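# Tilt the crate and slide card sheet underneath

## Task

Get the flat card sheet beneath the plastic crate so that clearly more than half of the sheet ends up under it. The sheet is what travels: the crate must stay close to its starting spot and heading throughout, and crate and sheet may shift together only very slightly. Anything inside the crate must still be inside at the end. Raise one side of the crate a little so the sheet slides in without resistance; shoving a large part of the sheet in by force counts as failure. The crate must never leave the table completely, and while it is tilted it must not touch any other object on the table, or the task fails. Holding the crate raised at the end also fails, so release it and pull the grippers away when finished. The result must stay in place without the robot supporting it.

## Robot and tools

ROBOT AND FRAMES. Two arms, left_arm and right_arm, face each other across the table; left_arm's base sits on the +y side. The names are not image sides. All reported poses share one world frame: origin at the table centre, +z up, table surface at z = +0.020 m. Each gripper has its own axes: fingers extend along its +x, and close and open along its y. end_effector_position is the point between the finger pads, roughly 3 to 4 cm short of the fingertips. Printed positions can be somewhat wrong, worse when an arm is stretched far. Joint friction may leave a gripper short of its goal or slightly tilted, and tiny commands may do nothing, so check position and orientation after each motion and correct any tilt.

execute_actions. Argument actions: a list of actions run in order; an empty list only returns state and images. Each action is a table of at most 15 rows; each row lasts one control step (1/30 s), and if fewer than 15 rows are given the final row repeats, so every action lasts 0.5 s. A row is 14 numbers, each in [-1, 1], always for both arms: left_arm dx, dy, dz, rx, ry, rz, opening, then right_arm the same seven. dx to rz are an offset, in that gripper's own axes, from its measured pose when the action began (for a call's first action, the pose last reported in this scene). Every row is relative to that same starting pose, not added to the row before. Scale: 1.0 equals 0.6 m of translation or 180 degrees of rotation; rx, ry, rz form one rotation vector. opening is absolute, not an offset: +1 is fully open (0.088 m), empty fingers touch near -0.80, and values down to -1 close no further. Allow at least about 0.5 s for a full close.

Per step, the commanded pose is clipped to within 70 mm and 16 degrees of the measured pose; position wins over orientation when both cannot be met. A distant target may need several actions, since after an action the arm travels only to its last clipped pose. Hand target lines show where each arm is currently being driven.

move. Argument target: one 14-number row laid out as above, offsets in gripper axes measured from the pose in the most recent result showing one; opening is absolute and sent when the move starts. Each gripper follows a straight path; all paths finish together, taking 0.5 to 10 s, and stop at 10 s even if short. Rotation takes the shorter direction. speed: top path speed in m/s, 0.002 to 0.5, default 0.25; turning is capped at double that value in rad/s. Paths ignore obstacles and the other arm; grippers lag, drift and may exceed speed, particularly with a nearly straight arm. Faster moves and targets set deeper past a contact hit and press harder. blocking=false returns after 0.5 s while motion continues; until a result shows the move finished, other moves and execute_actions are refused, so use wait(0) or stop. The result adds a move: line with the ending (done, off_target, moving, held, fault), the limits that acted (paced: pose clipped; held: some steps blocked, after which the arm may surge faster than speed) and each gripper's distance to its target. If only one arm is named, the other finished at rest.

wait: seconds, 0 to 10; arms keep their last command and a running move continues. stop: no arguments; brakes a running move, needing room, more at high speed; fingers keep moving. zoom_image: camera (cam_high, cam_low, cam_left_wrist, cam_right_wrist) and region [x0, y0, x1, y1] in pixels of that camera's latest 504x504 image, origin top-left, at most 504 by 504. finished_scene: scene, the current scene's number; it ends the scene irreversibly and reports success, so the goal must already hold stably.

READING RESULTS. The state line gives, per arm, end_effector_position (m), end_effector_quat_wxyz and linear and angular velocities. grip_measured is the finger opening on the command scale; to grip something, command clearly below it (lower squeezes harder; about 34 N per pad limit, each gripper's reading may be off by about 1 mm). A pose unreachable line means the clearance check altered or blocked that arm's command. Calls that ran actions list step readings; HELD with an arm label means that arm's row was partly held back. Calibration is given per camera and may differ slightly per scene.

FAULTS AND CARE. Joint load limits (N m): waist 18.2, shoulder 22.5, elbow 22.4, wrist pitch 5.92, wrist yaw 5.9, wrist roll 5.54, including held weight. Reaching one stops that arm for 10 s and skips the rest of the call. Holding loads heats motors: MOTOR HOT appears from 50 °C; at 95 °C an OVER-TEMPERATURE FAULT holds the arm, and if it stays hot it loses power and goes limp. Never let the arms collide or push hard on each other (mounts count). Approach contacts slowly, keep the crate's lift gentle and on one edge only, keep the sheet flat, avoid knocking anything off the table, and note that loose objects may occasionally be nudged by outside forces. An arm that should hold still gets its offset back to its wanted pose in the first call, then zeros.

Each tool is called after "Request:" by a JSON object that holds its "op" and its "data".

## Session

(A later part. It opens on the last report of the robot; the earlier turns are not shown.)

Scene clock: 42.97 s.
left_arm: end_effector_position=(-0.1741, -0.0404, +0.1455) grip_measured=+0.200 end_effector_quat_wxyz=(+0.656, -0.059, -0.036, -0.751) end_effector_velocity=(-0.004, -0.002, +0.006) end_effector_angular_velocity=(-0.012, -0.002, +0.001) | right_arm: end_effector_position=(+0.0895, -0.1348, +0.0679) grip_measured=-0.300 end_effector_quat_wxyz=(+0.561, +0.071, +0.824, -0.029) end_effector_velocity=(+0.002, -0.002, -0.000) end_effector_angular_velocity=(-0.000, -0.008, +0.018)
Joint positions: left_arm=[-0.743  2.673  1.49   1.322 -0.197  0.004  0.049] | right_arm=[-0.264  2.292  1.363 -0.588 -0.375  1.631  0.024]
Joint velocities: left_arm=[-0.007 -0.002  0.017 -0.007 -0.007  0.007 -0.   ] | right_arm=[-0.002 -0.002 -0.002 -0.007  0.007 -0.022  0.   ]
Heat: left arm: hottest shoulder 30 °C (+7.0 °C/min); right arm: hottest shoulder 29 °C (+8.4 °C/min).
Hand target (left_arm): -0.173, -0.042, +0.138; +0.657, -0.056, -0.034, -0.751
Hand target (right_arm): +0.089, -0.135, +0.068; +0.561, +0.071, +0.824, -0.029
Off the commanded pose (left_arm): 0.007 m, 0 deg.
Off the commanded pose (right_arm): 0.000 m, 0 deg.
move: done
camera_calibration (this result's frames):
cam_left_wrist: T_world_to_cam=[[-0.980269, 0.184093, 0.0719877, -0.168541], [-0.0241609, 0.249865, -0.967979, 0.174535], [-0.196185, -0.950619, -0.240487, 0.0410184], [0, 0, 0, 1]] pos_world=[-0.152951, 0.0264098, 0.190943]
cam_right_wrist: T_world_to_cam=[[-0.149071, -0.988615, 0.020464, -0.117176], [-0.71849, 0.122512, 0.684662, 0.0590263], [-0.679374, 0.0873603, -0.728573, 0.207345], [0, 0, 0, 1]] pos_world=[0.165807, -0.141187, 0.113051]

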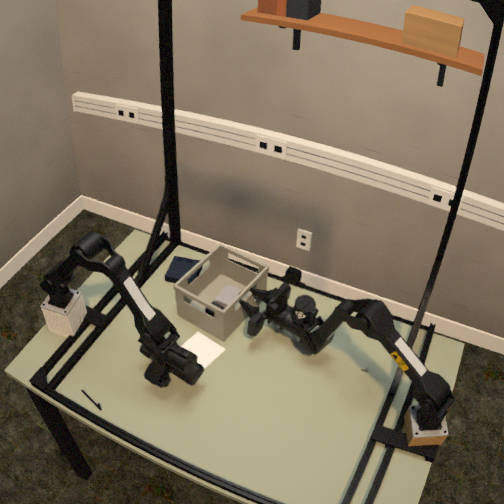

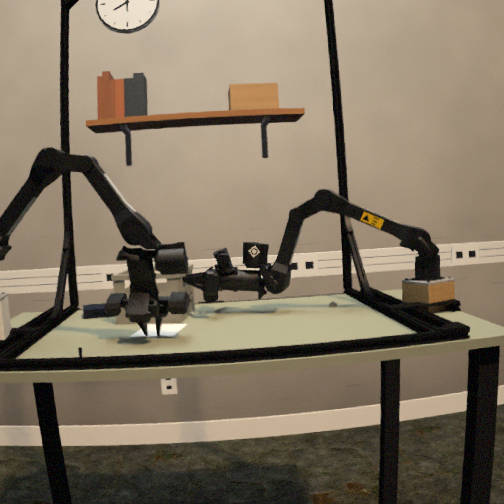

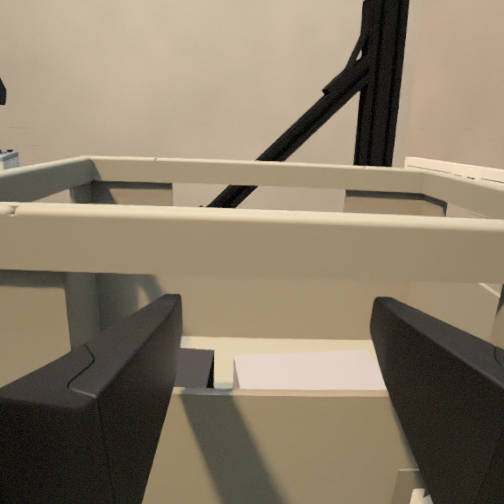

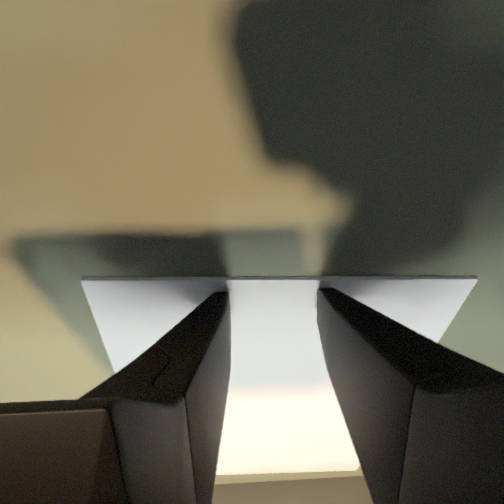

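In. A little deeper, then lift.

Request:
{"op": "move", "data": {"target": [0.015,0,-0.008,0,0,0,0.2,0,0,0,0,0,0,-0.3], "speed": 0.03}}

Request:
{"op": "move", "data": {"target": [0.012,0,0.085,0,-0.03,0,0.2,0,0,0,0,0,0,-0.3], "speed": 0.03}}

Request:
{"op": "zoom_image", "data": {"camera": "cam_low", "region": [70, 240, 230, 350]}}

Scene clock: 47.67 s.
left_arm: end_effector_position=(-0.1764, -0.0478, +0.1487) grip_measured=+0.200 end_effector_quat_wxyz=(+0.656, -0.062, -0.038, -0.751) end_effector_velocity=(+0.002, -0.002, -0.000) end_effector_angular_velocity=(+0.006, +0.022, +0.007) | right_arm: end_effector_position=(+0.0895, -0.1346, +0.0682) grip_measured=-0.300 end_effector_quat_wxyz=(+0.561, +0.071, +0.824, -0.029) end_effector_velocity=(+0.002, -0.005, -0.000) end_effector_angular_velocity=(-0.020, -0.006, +0.004)
Joint positions: left_arm=[-0.742  2.685  1.534  1.297 -0.196  0.004  0.049] | right_arm=[-0.264  2.291  1.363 -0.588 -0.375  1.631  0.024]
Joint velocities: left_arm=[ 0.002  0.002  0.007 -0.007 -0.007 -0.022 -0.   ] | right_arm=[-0.002 -0.002 -0.002 -0.022  0.007 -0.007 -0.   ]
Heat: left arm: hottest shoulder 31 °C (+7.6 °C/min); right arm: hottest shoulder 30 °C (+8.8 °C/min).
Hand target (left_arm): -0.175, -0.050, +0.142; +0.656, -0.059, -0.036, -0.751
Hand target (right_arm): +0.089, -0.135, +0.068; +0.561, +0.071, +0.824, -0.029
Off the commanded pose (left_arm): 0.007 m, 0 deg.
Off the commanded pose (right_arm): 0.000 m, 0 deg.
move: done
camera_calibration (this result's frames):
cam_left_wrist: T_world_to_cam=[[-0.979993, 0.185274, 0.0727096, -0.169643], [-0.025822, 0.243875, -0.969463, 0.179063], [-0.197349, -0.951944, -0.234212, 0.0331478], [0, 0, 0, 1]] pos_world=[-0.155083, 0.0193163, 0.193693]
cam_right_wrist: T_world_to_cam=[[-0.149073, -0.98863, 0.0197024, -0.116926], [-0.718539, 0.121992, 0.684704, 0.0587936], [-0.679322, 0.0879137, -0.728555, 0.207572], [0, 0, 0, 1]] pos_world=[0.165823, -0.141017, 0.113275]

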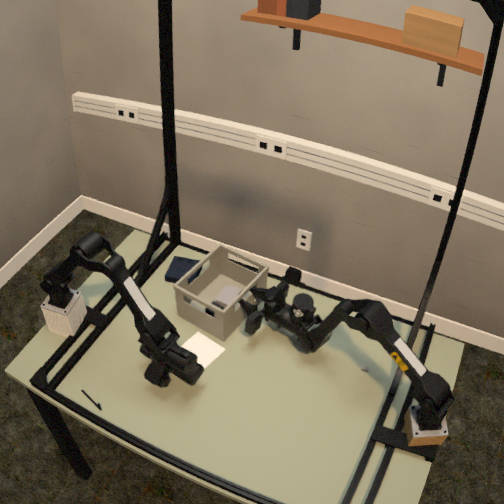

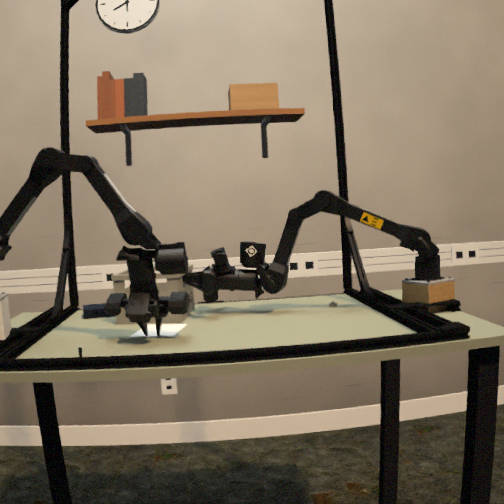

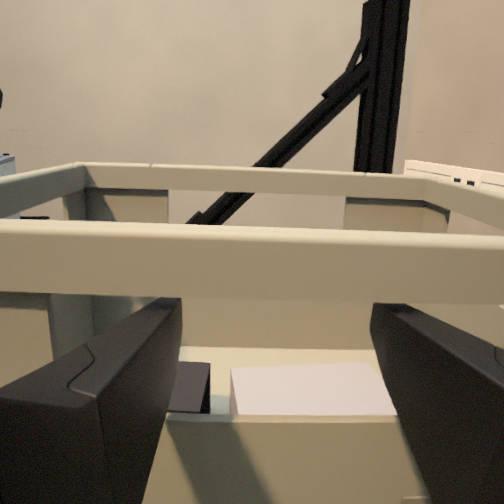

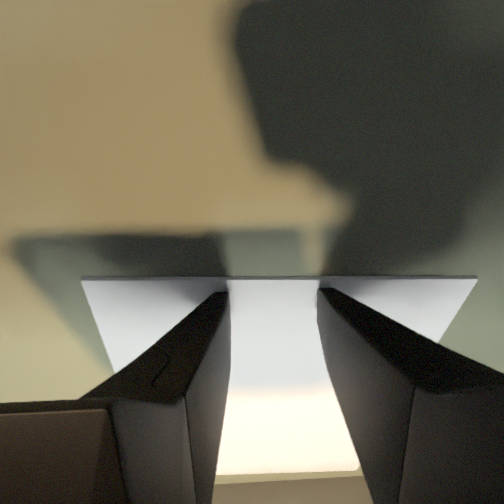

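Scene clock: 49.60 s.
left_arm: end_effector_position=(-0.1754, -0.0461, +0.1584) grip_measured=+0.200 end_effector_quat_wxyz=(+0.656, -0.062, -0.046, -0.751) end_effector_velocity=(-0.000, +0.001, -0.003) end_effector_angular_velocity=(+0.013, +0.004, +0.004) | right_arm: end_effector_position=(+0.0895, -0.1346, +0.0682) grip_measured=-0.300 end_effector_quat_wxyz=(+0.561, +0.071, +0.824, -0.029) end_effector_velocity=(-0.000, -0.002, +0.001) end_effector_angular_velocity=(-0.004, +0.007, +0.005)
Joint positions: left_arm=[-0.741  2.66   1.516  1.301 -0.194  0.019  0.049] | right_arm=[-0.264  2.291  1.363 -0.588 -0.375  1.631  0.024]
Joint velocities: left_arm=[-0.002 -0.002 -0.007 -0.007 -0.007 -0.007  0.   ] | right_arm=[-0.002 -0.002 -0.002 -0.007 -0.007 -0.007 -0.   ]
Heat: left arm: hottest shoulder 32 °C (+8.5 °C/min); right arm: hottest shoulder 30 °C (+8.5 °C/min).
Hand target (left_arm): -0.175, -0.048, +0.199; +0.654, -0.097, -0.069, -0.747
Hand target (right_arm): +0.089, -0.135, +0.068; +0.561, +0.071, +0.824, -0.029
Off the commanded pose (left_arm): 0.042 m, 5 deg.
Off the commanded pose (right_arm): 0.000 m, 0 deg.
move: off_target (left_arm)
camera_calibration (this result's frames):
cam_left_wrist: T_world_to_cam=[[-0.980958, 0.184775, 0.0598319, -0.167806], [-0.0158166, 0.231038, -0.972816, 0.189812], [-0.193576, -0.955238, -0.223716, 0.036048], [0, 0, 0, 1]] pos_world=[-0.15463, 0.021587, 0.202757]
cam_right_wrist: T_world_to_cam=[[-0.149073, -0.98863, 0.0197024, -0.116926], [-0.718539, 0.121992, 0.684704, 0.0587936], [-0.679322, 0.0879137, -0.728555, 0.207572], [0, 0, 0, 1]] pos_world=[0.165823, -0.141017, 0.113275]

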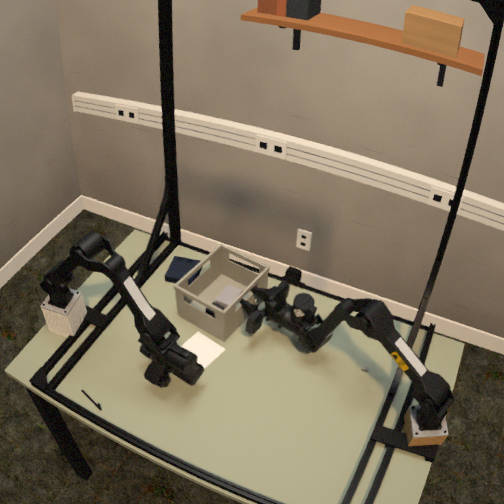

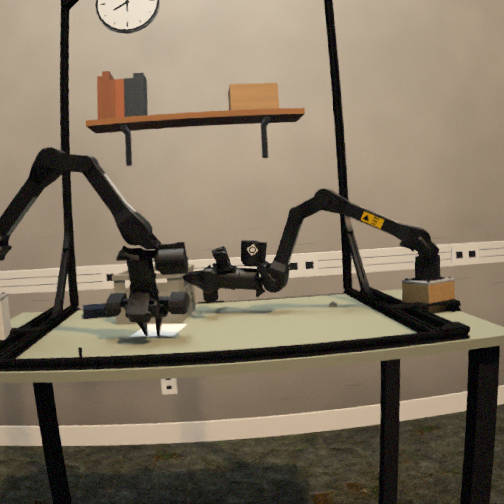

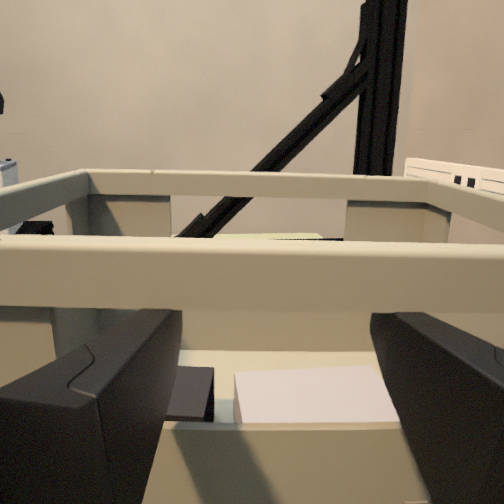

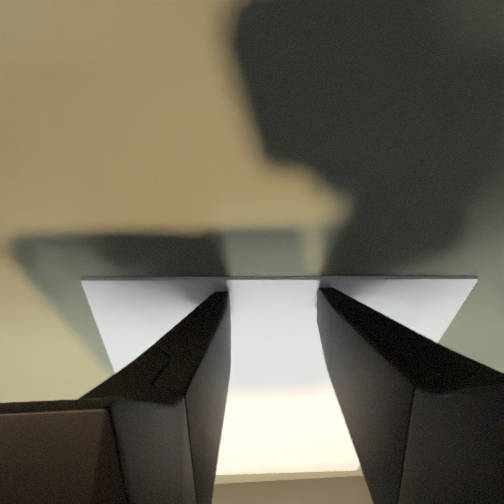

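Region (70, 240, 230, 350) of cam_low's 504x504 image, scaled by 3.150, with more detail than that image has; it fills the top 346 rows of this view, and the rest is white.

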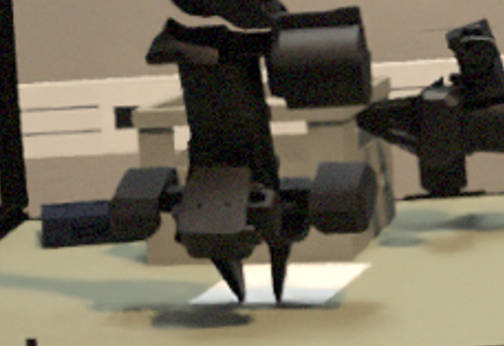

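Crate follows the fingers (base pulls back, good). Lift more.

Request:
{"op": "execute_actions", "data": {"actions": [[[0.012,0,0.08,-0.004,-0.027,0,0.2,0,0,0,0,0,0,-0.3]],[[0.012,0,0.08,-0.004,-0.027,0,0.2,0,0,0,0,0,0,-0.3]],[[0.012,0,0.08,-0.004,-0.027,0,0.2,0,0,0,0,0,0,-0.3]]]}}

Scene clock: 53.43 s.
left_arm: end_effector_position=(-0.1739, -0.0392, +0.1603) grip_measured=+0.200 end_effector_quat_wxyz=(+0.654, -0.046, -0.037, -0.754) end_effector_velocity=(+0.001, +0.000, +0.000) end_effector_angular_velocity=(+0.008, +0.004, -0.006) | right_arm: end_effector_position=(+0.0895, -0.1345, +0.0683) grip_measured=-0.300 end_effector_quat_wxyz=(+0.561, +0.071, +0.824, -0.029) end_effector_velocity=(-0.000, -0.003, -0.001) end_effector_angular_velocity=(+0.002, +0.005, +0.032)
Joint positions: left_arm=[-0.741  2.611  1.457  1.275 -0.188  0.019  0.049] | right_arm=[-0.264  2.291  1.363 -0.588 -0.375  1.631  0.024]
Joint velocities: left_arm=[ 0.002 -0.007 -0.007 -0.007  0.007 -0.007  0.   ] | right_arm=[-0.002  0.002 -0.002 -0.007 -0.007 -0.037 -0.   ]
Heat: left arm: hottest shoulder 35 °C (+11.2 °C/min); right arm: hottest shoulder 31 °C (+9.0 °C/min).
Hand target (left_arm): -0.174, -0.042, +0.208; +0.652, -0.088, -0.064, -0.750
Hand target (right_arm): +0.089, -0.134, +0.068; +0.561, +0.071, +0.824, -0.029
Off the commanded pose (left_arm): 0.048 m, 6 deg.
Off the commanded pose (right_arm): 0.000 m, 0 deg.
Step readings (end_effector_position; steps 1 to 15: 1st action; 16 to 30: 2nd action; 31 to 45: 3rd action):
0: left_arm (-0.1753, -0.0460, +0.1587) | right_arm (+0.0895, -0.1345, +0.0683)
1: left_arm (-0.1753, -0.0459, +0.1593) | right_arm (+0.0895, -0.1345, +0.0683)
2: left_arm (-0.1752, -0.0455, +0.1594) | right_arm (+0.0895, -0.1345, +0.0683)
4: left_arm (-0.1750, -0.0447, +0.1596) | right_arm (+0.0895, -0.1345, +0.0683)
8: left_arm (-0.1749, -0.0440, +0.1598) | right_arm (+0.0895, -0.1345, +0.0683)
15: left_arm (-0.1748, -0.0436, +0.1599) | right_arm (+0.0895, -0.1345, +0.0683)
16: left_arm (-0.1747, -0.0433, +0.1599) | right_arm (+0.0895, -0.1345, +0.0683)
17: left_arm (-0.1747, -0.0430, +0.1600) | right_arm (+0.0895, -0.1345, +0.0683)
19: left_arm (-0.1745, -0.0423, +0.1600) | right_arm (+0.0895, -0.1345, +0.0683)
23: left_arm (-0.1743, -0.0416, +0.1600) | right_arm (+0.0895, -0.1345, +0.0683)
30: left_arm (-0.1743, -0.0412, +0.1601) | right_arm (+0.0895, -0.1345, +0.0683)
31: left_arm (-0.1742, -0.0410, +0.1603) | right_arm (+0.0895, -0.1345, +0.0683)
32: left_arm (-0.1742, -0.0407, +0.1601) | right_arm (+0.0895, -0.1345, +0.0683)
34: left_arm (-0.1740, -0.0401, +0.1603) | right_arm (+0.0895, -0.1345, +0.0683)
38: left_arm (-0.1739, -0.0396, +0.1603) | right_arm (+0.0895, -0.1345, +0.0683)
45: end_effector_position above
camera_calibration (this result's frames):
cam_left_wrist: T_world_to_cam=[[-0.980611, 0.188398, 0.0539349, -0.166605], [-0.00231752, 0.264057, -0.964504, 0.192382], [-0.195953, -0.945928, -0.2585, 0.048871], [0, 0, 0, 1]] pos_world=[-0.153353, 0.026817, 0.207172]
cam_right_wrist: T_world_to_cam=[[-0.149073, -0.988637, 0.0193215, -0.116839], [-0.718564, 0.121732, 0.684724, 0.0586566], [-0.679296, 0.0881904, -0.728546, 0.20771], [0, 0, 0, 1]] pos_world=[0.165828, -0.14097, 0.11342]

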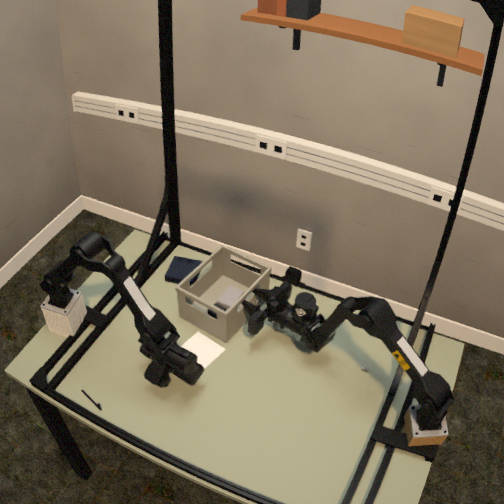

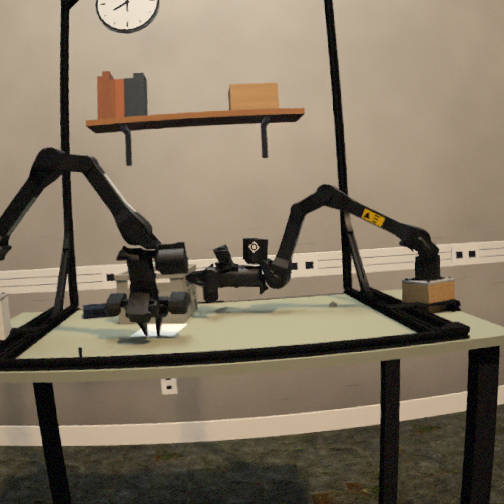

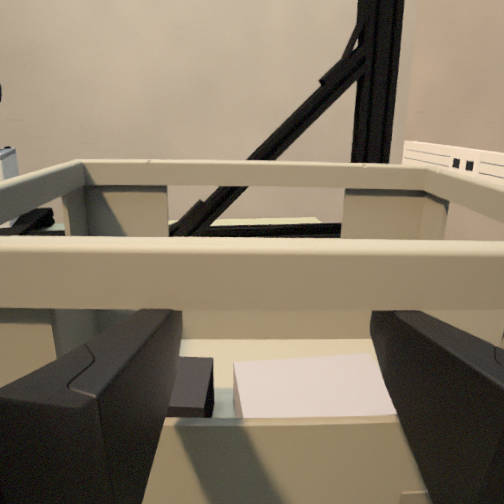

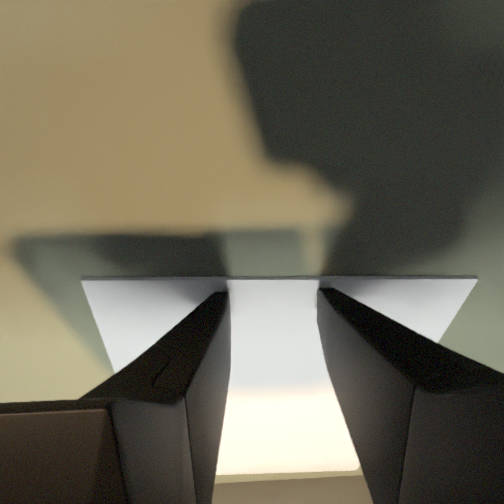

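It restored the crate partly. Now more lift, pitch and forward.

Request:
{"op": "execute_actions", "data": {"actions": [[[0.026,0,0.09,-0.004,-0.042,0,0.2,0,0,0,0,0,0,-0.3]],[[0.026,0,0.09,-0.004,-0.04,0,0.2,0,0,0,0,0,0,-0.3]]]}}

Scene clock: 56.17 s.
left_arm: end_effector_position=(-0.1738, -0.0404, +0.1662) grip_measured=+0.200 end_effector_quat_wxyz=(+0.652, -0.055, -0.043, -0.755) end_effector_velocity=(-0.000, -0.000, -0.004) end_effector_angular_velocity=(+0.024, +0.015, +0.002) | right_arm: end_effector_position=(+0.0895, -0.1345, +0.0683) grip_measured=-0.300 end_effector_quat_wxyz=(+0.561, +0.071, +0.824, -0.029) end_effector_velocity=(-0.000, -0.005, +0.001) end_effector_angular_velocity=(-0.014, +0.009, -0.009)
Joint positions: left_arm=[-0.738  2.611  1.464  1.288 -0.178  0.019  0.049] | right_arm=[-0.264  2.291  1.363 -0.588 -0.375  1.631  0.024]
Joint velocities: left_arm=[-0.002 -0.002 -0.002 -0.022 -0.007 -0.022  0.   ] | right_arm=[-0.002 -0.007 -0.012 -0.007 -0.007  0.007 -0.   ]
Heat: left arm: hottest shoulder 37 °C (+12.8 °C/min); right arm: hottest shoulder 32 °C (+9.6 °C/min).
Hand target (left_arm): -0.174, -0.046, +0.220; +0.649, -0.105, -0.078, -0.750
Hand target (right_arm): +0.089, -0.134, +0.068; +0.561, +0.071, +0.824, -0.029
Off the commanded pose (left_arm): 0.055 m, 7 deg.
Off the commanded pose (right_arm): 0.000 m, 0 deg.
Step readings (end_effector_position; steps 1 to 15: 1st action; 16 to 30: 2nd action):
0: left_arm (-0.1740, -0.0391, +0.1602) | right_arm (+0.0895, -0.1345, +0.0683)
1: left_arm (-0.1740, -0.0391, +0.1603) | right_arm (+0.0895, -0.1345, +0.0683)
2: left_arm (-0.1739, -0.0391, +0.1607) | right_arm (+0.0895, -0.1345, +0.0683)
4: left_arm (-0.1738, -0.0390, +0.1615) | right_arm (+0.0895, -0.1345, +0.0683)
8: left_arm (-0.1737, -0.0396, +0.1638) | right_arm (+0.0895, -0.1345, +0.0683)
15: left_arm (-0.1737, -0.0402, +0.1652) | right_arm (+0.0895, -0.1345, +0.0683)
16: left_arm (-0.1738, -0.0403, +0.1654) | right_arm (+0.0895, -0.1345, +0.0683)
17: left_arm (-0.1738, -0.0403, +0.1655) | right_arm (+0.0895, -0.1345, +0.0683)
19: left_arm (-0.1738, -0.0403, +0.1657) | right_arm (+0.0895, -0.1345, +0.0683)
23: left_arm (-0.1737, -0.0404, +0.1660) | right_arm (+0.0895, -0.1345, +0.0683)
30: end_effector_position above
camera_calibration (this result's frames):
cam_left_wrist: T_world_to_cam=[[-0.979075, 0.195782, 0.0555121, -0.166306], [-0.00608775, 0.244487, -0.969633, 0.197821], [-0.203408, -0.949682, -0.238179, 0.044492], [0, 0, 0, 1]] pos_world=[-0.152571, 0.0264483, 0.211643]
cam_right_wrist: T_world_to_cam=[[-0.149073, -0.988637, 0.0193215, -0.116839], [-0.718564, 0.121732, 0.684724, 0.0586566], [-0.679296, 0.0881904, -0.728546, 0.20771], [0, 0, 0, 1]] pos_world=[0.165828, -0.14097, 0.11342]

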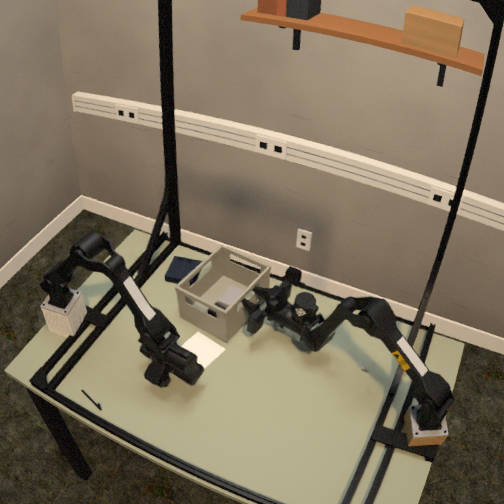

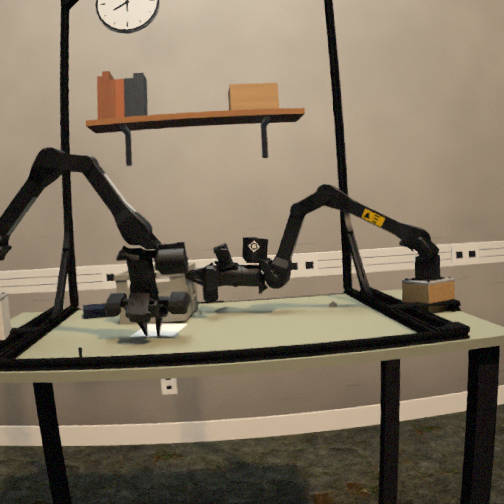

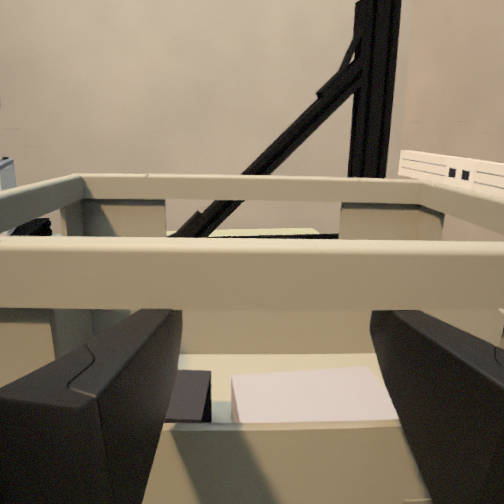

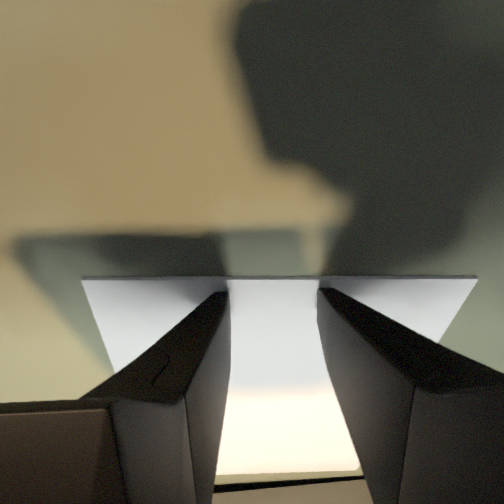

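Request:
{"op": "execute_actions", "data": {"actions": [[[0.036,0,0.098,-0.004,-0.044,0.004,0.2,0,0,0,0,0,0,-0.3]],[[0.036,0,0.098,-0.004,-0.042,0.004,0.2,0,0,0,0,0,0,-0.3]]]}}

Scene clock: 58.70 s.
left_arm: end_effector_position=(-0.1759, -0.0499, +0.1827) grip_measured=+0.200 end_effector_quat_wxyz=(+0.654, -0.070, -0.052, -0.752) end_effector_velocity=(-0.001, -0.002, -0.000) end_effector_angular_velocity=(+0.013, +0.004, +0.004) | right_arm: end_effector_position=(+0.0895, -0.1345, +0.0683) grip_measured=-0.300 end_effector_quat_wxyz=(+0.561, +0.071, +0.824, -0.029) end_effector_velocity=(-0.002, -0.000, +0.002) end_effector_angular_velocity=(-0.004, +0.008, -0.004)
Joint positions: left_arm=[-0.738  2.611  1.521  1.266 -0.186  0.02   0.049] | right_arm=[-0.264  2.291  1.363 -0.588 -0.375  1.631  0.024]
Joint velocities: left_arm=[-0.002 -0.002  0.007 -0.022 -0.007 -0.007 -0.   ] | right_arm=[ 0.002 -0.002  0.002 -0.007 -0.007  0.007 -0.   ]
Heat: left arm: hottest shoulder 39 °C (+14.3 °C/min); right arm: hottest shoulder 32 °C (+9.2 °C/min).
Hand target (left_arm): -0.175, -0.054, +0.237; +0.652, -0.119, -0.087, -0.743
Hand target (right_arm): +0.089, -0.134, +0.068; +0.561, +0.071, +0.824, -0.029
Off the commanded pose (left_arm): 0.056 m, 7 deg.
Off the commanded pose (right_arm): 0.000 m, 0 deg.
Step readings (end_effector_position; steps 1 to 15: 1st action; 16 to 30: 2nd action):
0: left_arm (-0.1740, -0.0404, +0.1663) | right_arm (+0.0895, -0.1345, +0.0683)
1: left_arm (-0.1740, -0.0408, +0.1674) | right_arm (+0.0895, -0.1345, +0.0683)
2: left_arm (-0.1742, -0.0415, +0.1689) | right_arm (+0.0895, -0.1345, +0.0683)
4: left_arm (-0.1745, -0.0430, +0.1715) | right_arm (+0.0895, -0.1345, +0.0683)
8: left_arm (-0.1748, -0.0448, +0.1751) | right_arm (+0.0895, -0.1345, +0.0683)
15: left_arm (-0.1750, -0.0457, +0.1765) | right_arm (+0.0895, -0.1345, +0.0683)
16: left_arm (-0.1750, -0.0460, +0.1773) | right_arm (+0.0895, -0.1345, +0.0683)
17: left_arm (-0.1751, -0.0466, +0.1781) | right_arm (+0.0895, -0.1345, +0.0683)
19: left_arm (-0.1754, -0.0479, +0.1795) | right_arm (+0.0895, -0.1345, +0.0683)
23: left_arm (-0.1757, -0.0491, +0.1816) | right_arm (+0.0895, -0.1345, +0.0683)
30: end_effector_position above
camera_calibration (this result's frames):
cam_left_wrist: T_world_to_cam=[[-0.979884, 0.190423, 0.0597109, -0.16858], [-0.0182298, 0.212544, -0.976981, 0.213758], [-0.198731, -0.958417, -0.204797, 0.0332872], [0, 0, 0, 1]] pos_world=[-0.154677, 0.0185716, 0.225721]
cam_right_wrist: T_world_to_cam=[[-0.149073, -0.988637, 0.0193215, -0.116839], [-0.718564, 0.121732, 0.684724, 0.0586566], [-0.679296, 0.0881904, -0.728546, 0.20771], [0, 0, 0, 1]] pos_world=[0.165828, -0.14097, 0.11342]

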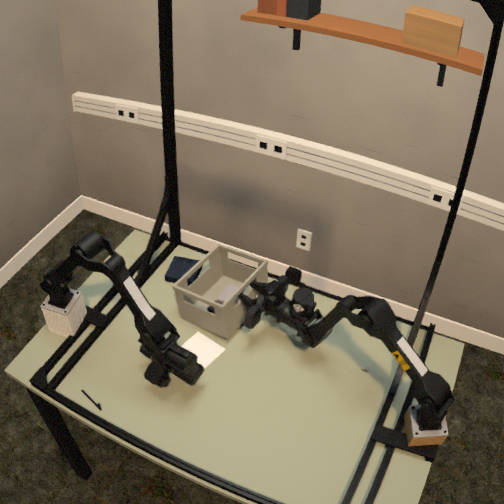

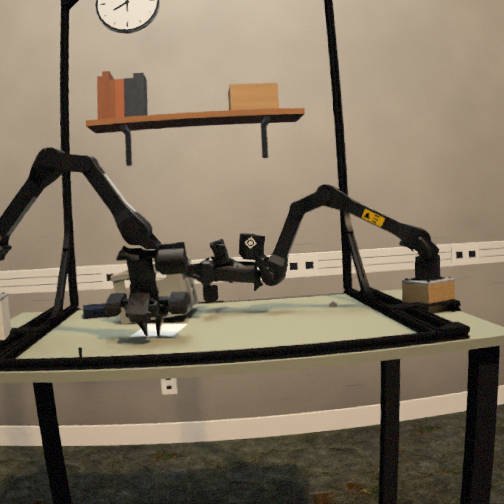

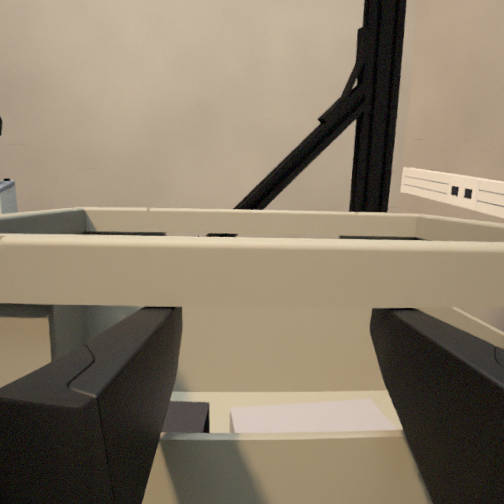

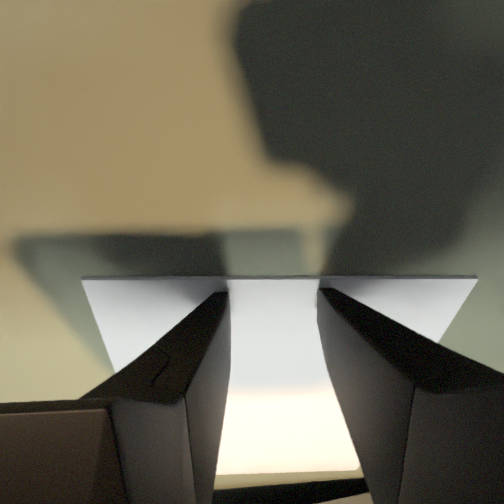

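Slide.

Request:
{"op": "execute_actions", "data": {"actions": [[[0.025,0,0.08,-0.004,-0.036,0.003,0.2,0.038,-0.04,-0.025,0,0.01,-0.02,-0.3]],[[0.025,0,0.08,-0.004,-0.036,0.003,0.2,0.038,-0.04,-0.03,0,0.01,-0.02,-0.3]],[[0.025,0,0.08,-0.004,-0.036,0.003,0.2,0.038,-0.035,-0.03,0,0.01,-0.02,-0.3]],[[0.025,0,0.08,-0.004,-0.036,0.003,0.2,0.04,-0.025,-0.028,0,0.015,-0.015,-0.3]]]}}

Scene clock: 64.37 s.
left_arm: end_effector_position=(-0.1758, -0.0502, +0.1834) grip_measured=+0.200 end_effector_quat_wxyz=(+0.654, -0.070, -0.052, -0.751) end_effector_velocity=(-0.000, +0.000, -0.001) end_effector_angular_velocity=(+0.010, +0.020, +0.001) | right_arm: end_effector_position=(-0.0121, -0.1570, +0.0642) grip_measured=-0.300 end_effector_quat_wxyz=(+0.484, +0.022, +0.875, -0.010) end_effector_velocity=(+0.000, -0.002, +0.001) end_effector_angular_velocity=(-0.004, +0.006, +0.004)
Joint positions: left_arm=[-0.738  2.61   1.523  1.265 -0.186  0.02   0.049] | right_arm=[-0.066  2.286  1.265 -0.451 -0.552  1.749  0.024]
Joint velocities: left_arm=[-0.002 -0.002 -0.002 -0.007 -0.007 -0.022 -0.   ] | right_arm=[-0.002 -0.002 -0.002 -0.007 -0.007 -0.007 -0.   ]
Heat: left arm: hottest shoulder 42 °C (+17.2 °C/min); right arm: hottest shoulder 32 °C (+8.1 °C/min).
Hand target (left_arm): -0.175, -0.054, +0.233; +0.653, -0.117, -0.084, -0.743
Hand target (right_arm): -0.012, -0.167, +0.050; +0.487, +0.013, +0.873, -0.030
Off the commanded pose (left_arm): 0.050 m, 7 deg.
Off the commanded pose (right_arm): 0.017 m, 3 deg.
Step readings (end_effector_position; steps 1 to 15: 1st action; 16 to 30: 2nd action; 31 to 45: 3rd action; 46 to 60: 4th action):
0: left_arm (-0.1759, -0.0502, +0.1834) | right_arm (+0.0895, -0.1344, +0.0685)
1: left_arm (-0.1759, -0.0502, +0.1834) | right_arm (+0.0882, -0.1353, +0.0674)
2: left_arm (-0.1759, -0.0502, +0.1834) | right_arm (+0.0846, -0.1374, +0.0661)
4: left_arm (-0.1759, -0.0502, +0.1834) | right_arm (+0.0759, -0.1409, +0.0646)
8: left_arm (-0.1759, -0.0502, +0.1834) | right_arm (+0.0681, -0.1418, +0.0640)
15: left_arm (-0.1759, -0.0502, +0.1834) | right_arm (+0.0676, -0.1421, +0.0636)
16: left_arm (-0.1759, -0.0502, +0.1834) | right_arm (+0.0659, -0.1426, +0.0632)
17: left_arm (-0.1759, -0.0502, +0.1834) | right_arm (+0.0620, -0.1436, +0.0630)
19: left_arm (-0.1759, -0.0502, +0.1834) | right_arm (+0.0525, -0.1464, +0.0627)
23: left_arm (-0.1759, -0.0502, +0.1834) | right_arm (+0.0429, -0.1483, +0.0625)
30: left_arm (-0.1759, -0.0502, +0.1834) | right_arm (+0.0423, -0.1485, +0.0623)
31: left_arm (-0.1759, -0.0502, +0.1834) | right_arm (+0.0408, -0.1485, +0.0623)
32: left_arm (-0.1759, -0.0502, +0.1834) | right_arm (+0.0367, -0.1491, +0.0624)
34: left_arm (-0.1759, -0.0502, +0.1834) | right_arm (+0.0270, -0.1513, +0.0626)
38: left_arm (-0.1759, -0.0502, +0.1834) | right_arm (+0.0164, -0.1537, +0.0626)
45: left_arm (-0.1759, -0.0502, +0.1834) | right_arm (+0.0156, -0.1537, +0.0626)
46: left_arm (-0.1759, -0.0502, +0.1834) | right_arm (+0.0142, -0.1533, +0.0629)
47: left_arm (-0.1759, -0.0502, +0.1834) | right_arm (+0.0100, -0.1529, +0.0635)
49: left_arm (-0.1758, -0.0502, +0.1834) | right_arm (+0.0004, -0.1545, +0.0640)
53: left_arm (-0.1758, -0.0502, +0.1834) | right_arm (-0.0112, -0.1571, +0.0644)
60: end_effector_position above
camera_calibration (this result's frames):
cam_left_wrist: T_world_to_cam=[[-0.979998, 0.18975, 0.0599978, -0.168647], [-0.0188723, 0.211513, -0.977193, 0.214319], [-0.198112, -0.958779, -0.203702, 0.0330568], [0, 0, 0, 1]] pos_world=[-0.15468, 0.0183634, 0.226283]
cam_right_wrist: T_world_to_cam=[[-0.0378654, -0.998191, 0.0466972, -0.1561], [-0.590059, 0.0600485, 0.805124, -0.0246785], [-0.806472, 0.00293228, -0.591265, 0.113962], [0, 0, 0, 1]] pos_world=[0.0714346, -0.15467, 0.0945405]

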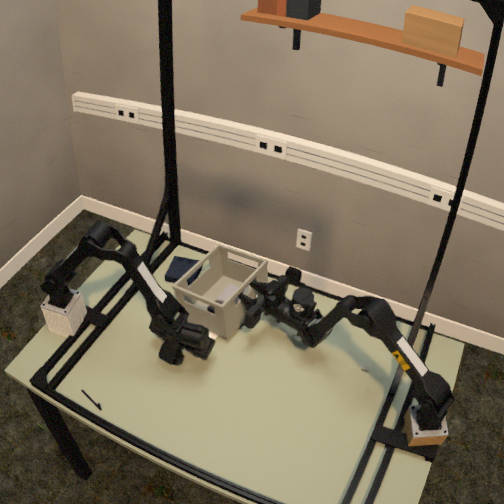

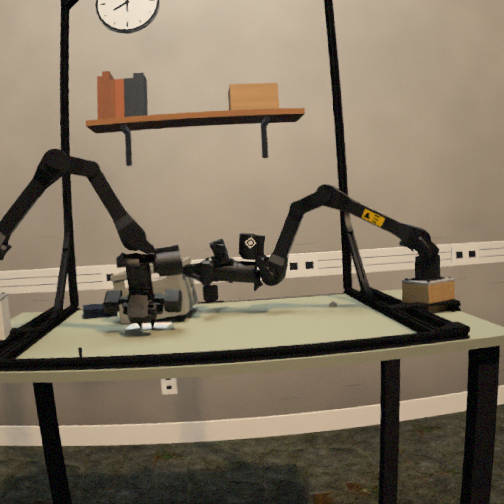

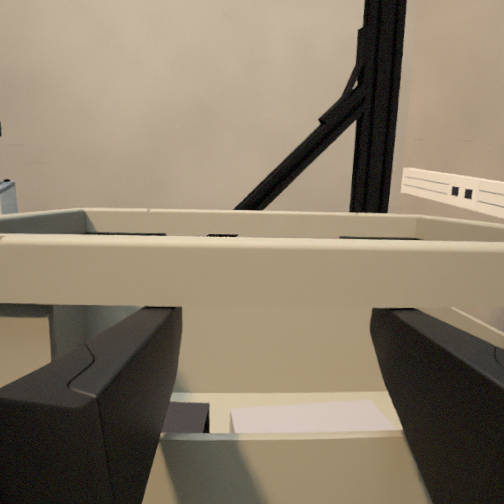

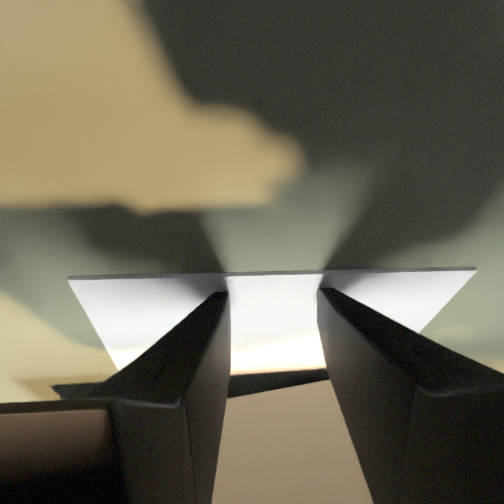

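One more 1.5 cm, then retract and lower.

Request:
{"op": "execute_actions", "data": {"actions": [[[0.025,0,0.08,-0.004,-0.036,0.003,0.2,0.035,-0.012,-0.012,0,0.005,-0.012,-0.3]],[[0.025,0,0.08,-0.004,-0.036,0.003,0.2,-0.03,0,-0.012,0,0,0,-0.3]],[[0.018,0,0.06,0,-0.032,0,0.2,-0.05,0,0,0,0,0,-0.3]],[[0.014,0,0.05,0,-0.03,0,0.2,-0.05,0,0,0,0,0,-0.3]],[[0.012,0,0.043,0,-0.027,0,0.2,-0.05,0,0,0,0,0,-0.3]],[[0.01,0,0.038,0,-0.025,0,0.2,-0.05,0,0,0,0,0,-0.3]],[[0.008,0,0.03,0,-0.02,0,0.2,-0.05,0,0,0,0,0,-0.3]],[[0.005,0,0.018,0,-0.012,0,0.2,0,0,0,0,0,0,-0.3]],[[0,0,0.005,0,-0.005,0,0.2,0,0,0,0,0,0,-0.3]],[[0,0,-0.008,0,0,0,0.2,0,0,0,0,0,0,-0.3]]]}}

Request:
{"op": "move", "data": {"target": [-0.17,0,0.03,0,0,0,0.2,-0.05,-0.15,0.08,0,0,0,-0.3], "speed": 0.08}}

Scene clock: 76.60 s.
left_arm: end_effector_position=(-0.1730, -0.0419, +0.1531) grip_measured=+0.200 end_effector_quat_wxyz=(+0.654, -0.071, -0.059, -0.751) end_effector_velocity=(-0.002, +0.001, -0.006) end_effector_angular_velocity=(+0.028, +0.011, -0.014) | right_arm: end_effector_position=(+0.0560, -0.1714, +0.1761) grip_measured=-0.300 end_effector_quat_wxyz=(+0.474, +0.001, +0.879, -0.056) end_effector_velocity=(+0.002, -0.001, +0.001) end_effector_angular_velocity=(+0.009, -0.006, +0.017)
Joint positions: left_arm=[-0.737  2.688  1.509  1.368 -0.185  0.031  0.049] | right_arm=[-0.255  2.092  1.454 -1.051 -0.575  1.536  0.024]
Joint velocities: left_arm=[-0.002 -0.002 -0.007 -0.022  0.007 -0.022 -0.   ] | right_arm=[-0.002 -0.002  0.002 -0.007  0.007 -0.022  0.   ]
Heat: left arm: hottest shoulder 46 °C (+20.1 °C/min); right arm: hottest shoulder 33 °C (+7.0 °C/min).
Hand target (left_arm): -0.173, -0.043, +0.152; +0.653, -0.073, -0.060, -0.751
Hand target (right_arm): +0.056, -0.171, +0.176; +0.474, +0.001, +0.879, -0.056
Off the commanded pose (left_arm): 0.002 m, 0 deg.
Off the commanded pose (right_arm): 0.000 m, 0 deg.
Step readings (end_effector_position; steps 1 to 15: 1st action; 16 to 30: 2nd action; 31 to 45: 3rd action; 46 to 60: 4th action; 61 to 75: 5th action; 76 to 90: 6th action; 91 to 105: 7th action; 106 to 120: 8th action; 121 to 135: 9th action; 136 to 150: 10th action):
0: left_arm (-0.1758, -0.0503, +0.1834) | right_arm (-0.0124, -0.1572, +0.0638)
1: left_arm (-0.1758, -0.0503, +0.1834) | right_arm (-0.0133, -0.1570, +0.0637)
2: left_arm (-0.1758, -0.0503, +0.1834) | right_arm (-0.0158, -0.1567, +0.0638)
4: left_arm (-0.1758, -0.0503, +0.1834) | right_arm (-0.0222, -0.1573, +0.0637)
8: left_arm (-0.1758, -0.0503, +0.1834) | right_arm (-0.0287, -0.1581, +0.0637)
15: left_arm (-0.1758, -0.0503, +0.1834) | right_arm (-0.0291, -0.1580, +0.0636)
16: left_arm (-0.1758, -0.0503, +0.1834) | right_arm (-0.0290, -0.1581, +0.0647)
17: left_arm (-0.1758, -0.0503, +0.1834) | right_arm (-0.0285, -0.1599, +0.0659)
19: left_arm (-0.1758, -0.0503, +0.1834) | right_arm (-0.0274, -0.1624, +0.0685)
23: left_arm (-0.1758, -0.0503, +0.1834) | right_arm (-0.0260, -0.1616, +0.0742)
30: left_arm (-0.1758, -0.0503, +0.1836) | right_arm (-0.0256, -0.1618, +0.0762)
31: left_arm (-0.1758, -0.0503, +0.1836) | right_arm (-0.0247, -0.1634, +0.0783)
32: left_arm (-0.1757, -0.0502, +0.1835) | right_arm (-0.0218, -0.1664, +0.0807)
34: left_arm (-0.1757, -0.0501, +0.1839) | right_arm (-0.0155, -0.1666, +0.0864)
38: left_arm (-0.1757, -0.0499, +0.1835) | right_arm (-0.0089, -0.1632, +0.0951)
45: left_arm (-0.1758, -0.0498, +0.1836) | right_arm (-0.0088, -0.1645, +0.0959)
46: left_arm (-0.1759, -0.0497, +0.1829) | right_arm (-0.0078, -0.1661, +0.0982)
47: left_arm (-0.1758, -0.0493, +0.1828) | right_arm (-0.0052, -0.1690, +0.1003)
49: left_arm (-0.1757, -0.0490, +0.1824) | right_arm (+0.0010, -0.1699, +0.1059)
53: left_arm (-0.1758, -0.0489, +0.1819) | right_arm (+0.0077, -0.1658, +0.1146)
60: left_arm (-0.1757, -0.0488, +0.1817) | right_arm (+0.0078, -0.1671, +0.1156)
61: left_arm (-0.1757, -0.0487, +0.1811) | right_arm (+0.0087, -0.1686, +0.1179)
62: left_arm (-0.1756, -0.0483, +0.1806) | right_arm (+0.0112, -0.1713, +0.1203)
64: left_arm (-0.1755, -0.0479, +0.1800) | right_arm (+0.0174, -0.1716, +0.1258)
68: left_arm (-0.1755, -0.0477, +0.1794) | right_arm (+0.0240, -0.1680, +0.1344)
75: left_arm (-0.1755, -0.0476, +0.1791) | right_arm (+0.0241, -0.1692, +0.1356)
76: left_arm (-0.1755, -0.0475, +0.1786) | right_arm (+0.0246, -0.1704, +0.1376)
77: left_arm (-0.1754, -0.0471, +0.1780) | right_arm (+0.0268, -0.1728, +0.1401)
79: left_arm (-0.1753, -0.0465, +0.1774) | right_arm (+0.0329, -0.1729, +0.1455)
83: left_arm (-0.1752, -0.0464, +0.1767) | right_arm (+0.0399, -0.1695, +0.1545)
90: left_arm (-0.1752, -0.0463, +0.1764) | right_arm (+0.0401, -0.1706, +0.1557)
91: left_arm (-0.1752, -0.0462, +0.1758) | right_arm (+0.0407, -0.1718, +0.1581)
92: left_arm (-0.1751, -0.0459, +0.1754) | right_arm (+0.0428, -0.1739, +0.1608)
94: left_arm (-0.1749, -0.0454, +0.1744) | right_arm (+0.0489, -0.1733, +0.1664)
98: left_arm (-0.1747, -0.0454, +0.1738) | right_arm (+0.0559, -0.1703, +0.1749)
105: left_arm (-0.1747, -0.0453, +0.1736) | right_arm (+0.0559, -0.1715, +0.1760)
106: left_arm (-0.1746, -0.0452, +0.1725) | right_arm (+0.0559, -0.1715, +0.1760)
107: left_arm (-0.1746, -0.0450, +0.1721) | right_arm (+0.0560, -0.1714, +0.1761)
109: left_arm (-0.1744, -0.0448, +0.1707) | right_arm (+0.0560, -0.1714, +0.1761)
113: left_arm (-0.1741, -0.0442, +0.1666) | right_arm (+0.0560, -0.1714, +0.1761)
120: left_arm (-0.1740, -0.0440, +0.1648) | right_arm (+0.0560, -0.1714, +0.1761)
121: left_arm (-0.1739, -0.0437, +0.1631) | right_arm (+0.0560, -0.1714, +0.1761)
122: left_arm (-0.1737, -0.0433, +0.1622) | right_arm (+0.0560, -0.1714, +0.1761)
124: left_arm (-0.1733, -0.0428, +0.1600) | right_arm (+0.0560, -0.1714, +0.1761)
128: left_arm (-0.1732, -0.0422, +0.1566) | right_arm (+0.0560, -0.1714, +0.1761)
135: left_arm (-0.1732, -0.0422, +0.1566) | right_arm (+0.0560, -0.1714, +0.1761)
136: left_arm (-0.1731, -0.0421, +0.1551) | right_arm (+0.0560, -0.1714, +0.1761)
137: left_arm (-0.1731, -0.0420, +0.1542) | right_arm (+0.0560, -0.1714, +0.1761)
139: left_arm (-0.1730, -0.0419, +0.1535) | right_arm (+0.0560, -0.1714, +0.1761)
143: left_arm (-0.1730, -0.0419, +0.1533) | right_arm (+0.0560, -0.1714, +0.1761)
150: end_effector_position above
camera_calibration (this result's frames):
cam_left_wrist: T_world_to_cam=[[-0.980575, 0.18957, 0.0503621, -0.164271], [-0.0117151, 0.199697, -0.979788, 0.184173], [-0.195796, -0.961345, -0.193597, 0.0341443], [0, 0, 0, 1]] pos_world=[-0.152238, 0.0271866, 0.195334]
cam_right_wrist: T_world_to_cam=[[-0.0440894, -0.987897, 0.14871, -0.188961], [-0.570172, 0.147114, 0.808246, -0.0604494], [-0.820342, -0.0491555, -0.569757, 0.22309], [0, 0, 0, 1]] pos_world=[0.140212, -0.166815, 0.204065]

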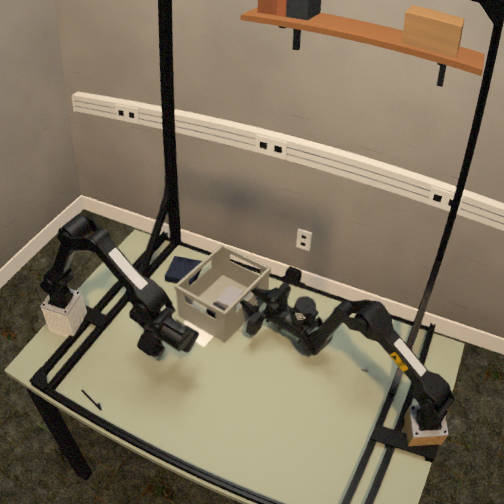

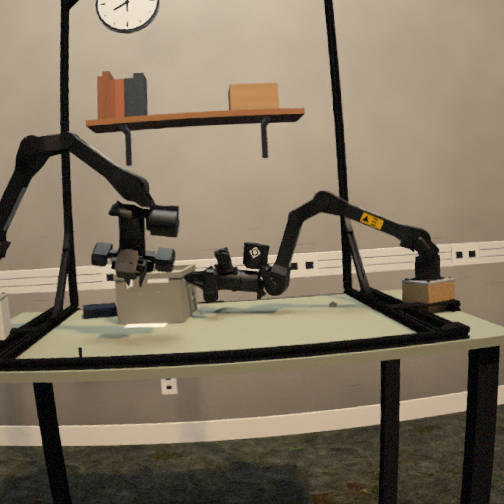

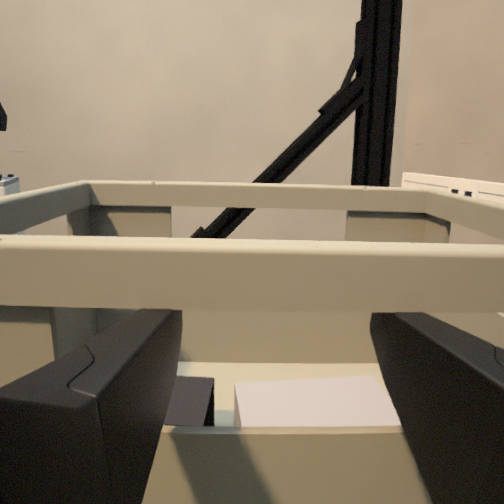

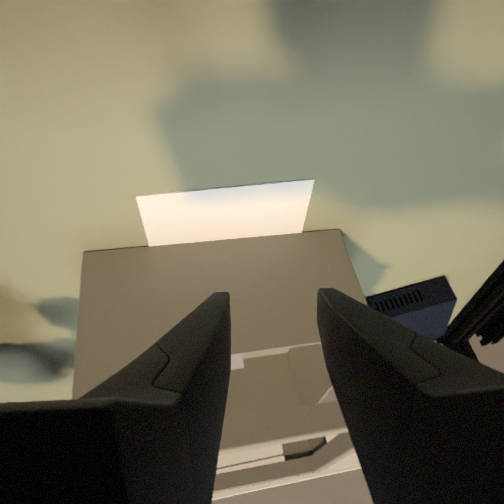

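Scene clock: 78.33 s.
left_arm: end_effector_position=(-0.1580, +0.0586, +0.1454) grip_measured=+0.200 end_effector_quat_wxyz=(+0.658, -0.029, -0.029, -0.752) end_effector_velocity=(-0.001, +0.004, -0.003) end_effector_angular_velocity=(+0.017, +0.000, -0.010) | right_arm: end_effector_position=(+0.1071, -0.2616, +0.1821) grip_measured=-0.300 end_effector_quat_wxyz=(+0.474, +0.001, +0.879, -0.060) end_effector_velocity=(-0.000, -0.004, +0.003) end_effector_angular_velocity=(-0.010, +0.012, -0.003)
Joint positions: left_arm=[-0.789  2.459  0.967  1.577 -0.244  0.025  0.049] | right_arm=[-0.454  1.842  1.112 -1.085 -0.539  1.309  0.024]
Joint velocities: left_arm=[-0.002 -0.007 -0.017 -0.007  0.007 -0.007 -0.   ] | right_arm=[-0.007 -0.007 -0.002 -0.022 -0.007 -0.007 -0.   ]
Heat: left arm: hottest shoulder 46 °C (+20.2 °C/min); right arm: hottest shoulder 33 °C (+7.1 °C/min).
Hand target (left_arm): -0.159, +0.060, +0.153; +0.658, -0.037, -0.029, -0.752
Hand target (right_arm): +0.108, -0.264, +0.183; +0.475, +0.001, +0.878, -0.057
Off the commanded pose (left_arm): 0.007 m, 6 deg.
Off the commanded pose (right_arm): 0.003 m, 0 deg.
joint sent to its limit (left arm) — the command would take joint 4 (wrist pitch) past its upper limit, so that joint was sent only as far as its limit.
move: off_target (left_arm)
camera_calibration (this result's frames):
cam_left_wrist: T_world_to_cam=[[-0.982778, 0.178745, 0.0468853, -0.167439], [0.00874516, 0.298423, -0.954394, 0.150486], [-0.184585, -0.937547, -0.294847, 0.147318], [0, 0, 0, 1]] pos_world=[-0.138678, 0.123138, 0.194909]
cam_right_wrist: T_world_to_cam=[[-0.046949, -0.986853, 0.154651, -0.277206], [-0.569216, 0.153656, 0.807702, -0.0211372], [-0.820846, -0.0501088, -0.568947, 0.263694], [0, 0, 0, 1]] pos_world=[0.191406, -0.2571, 0.209971]

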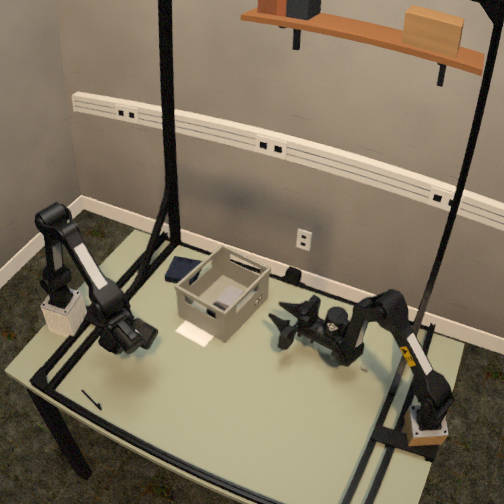

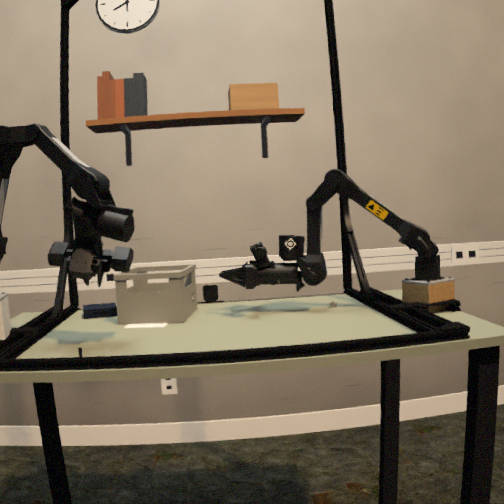

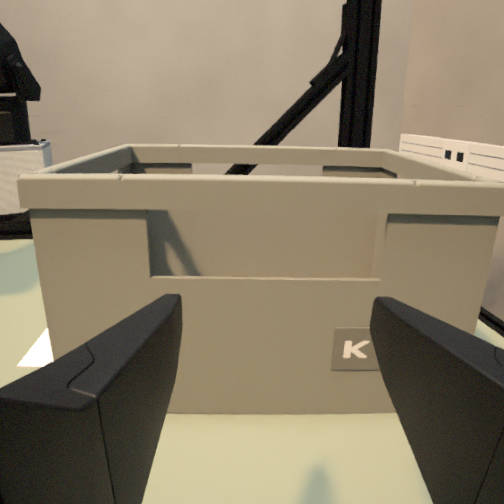

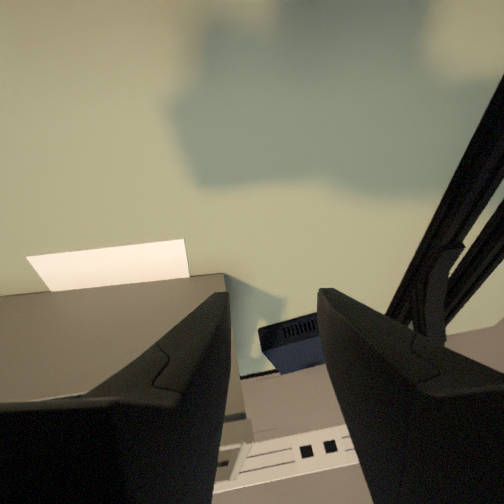

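About 70% under.

Request:
{"op": "finished_scene", "data": {"scene": 2}}

The scene is finished: the task was done.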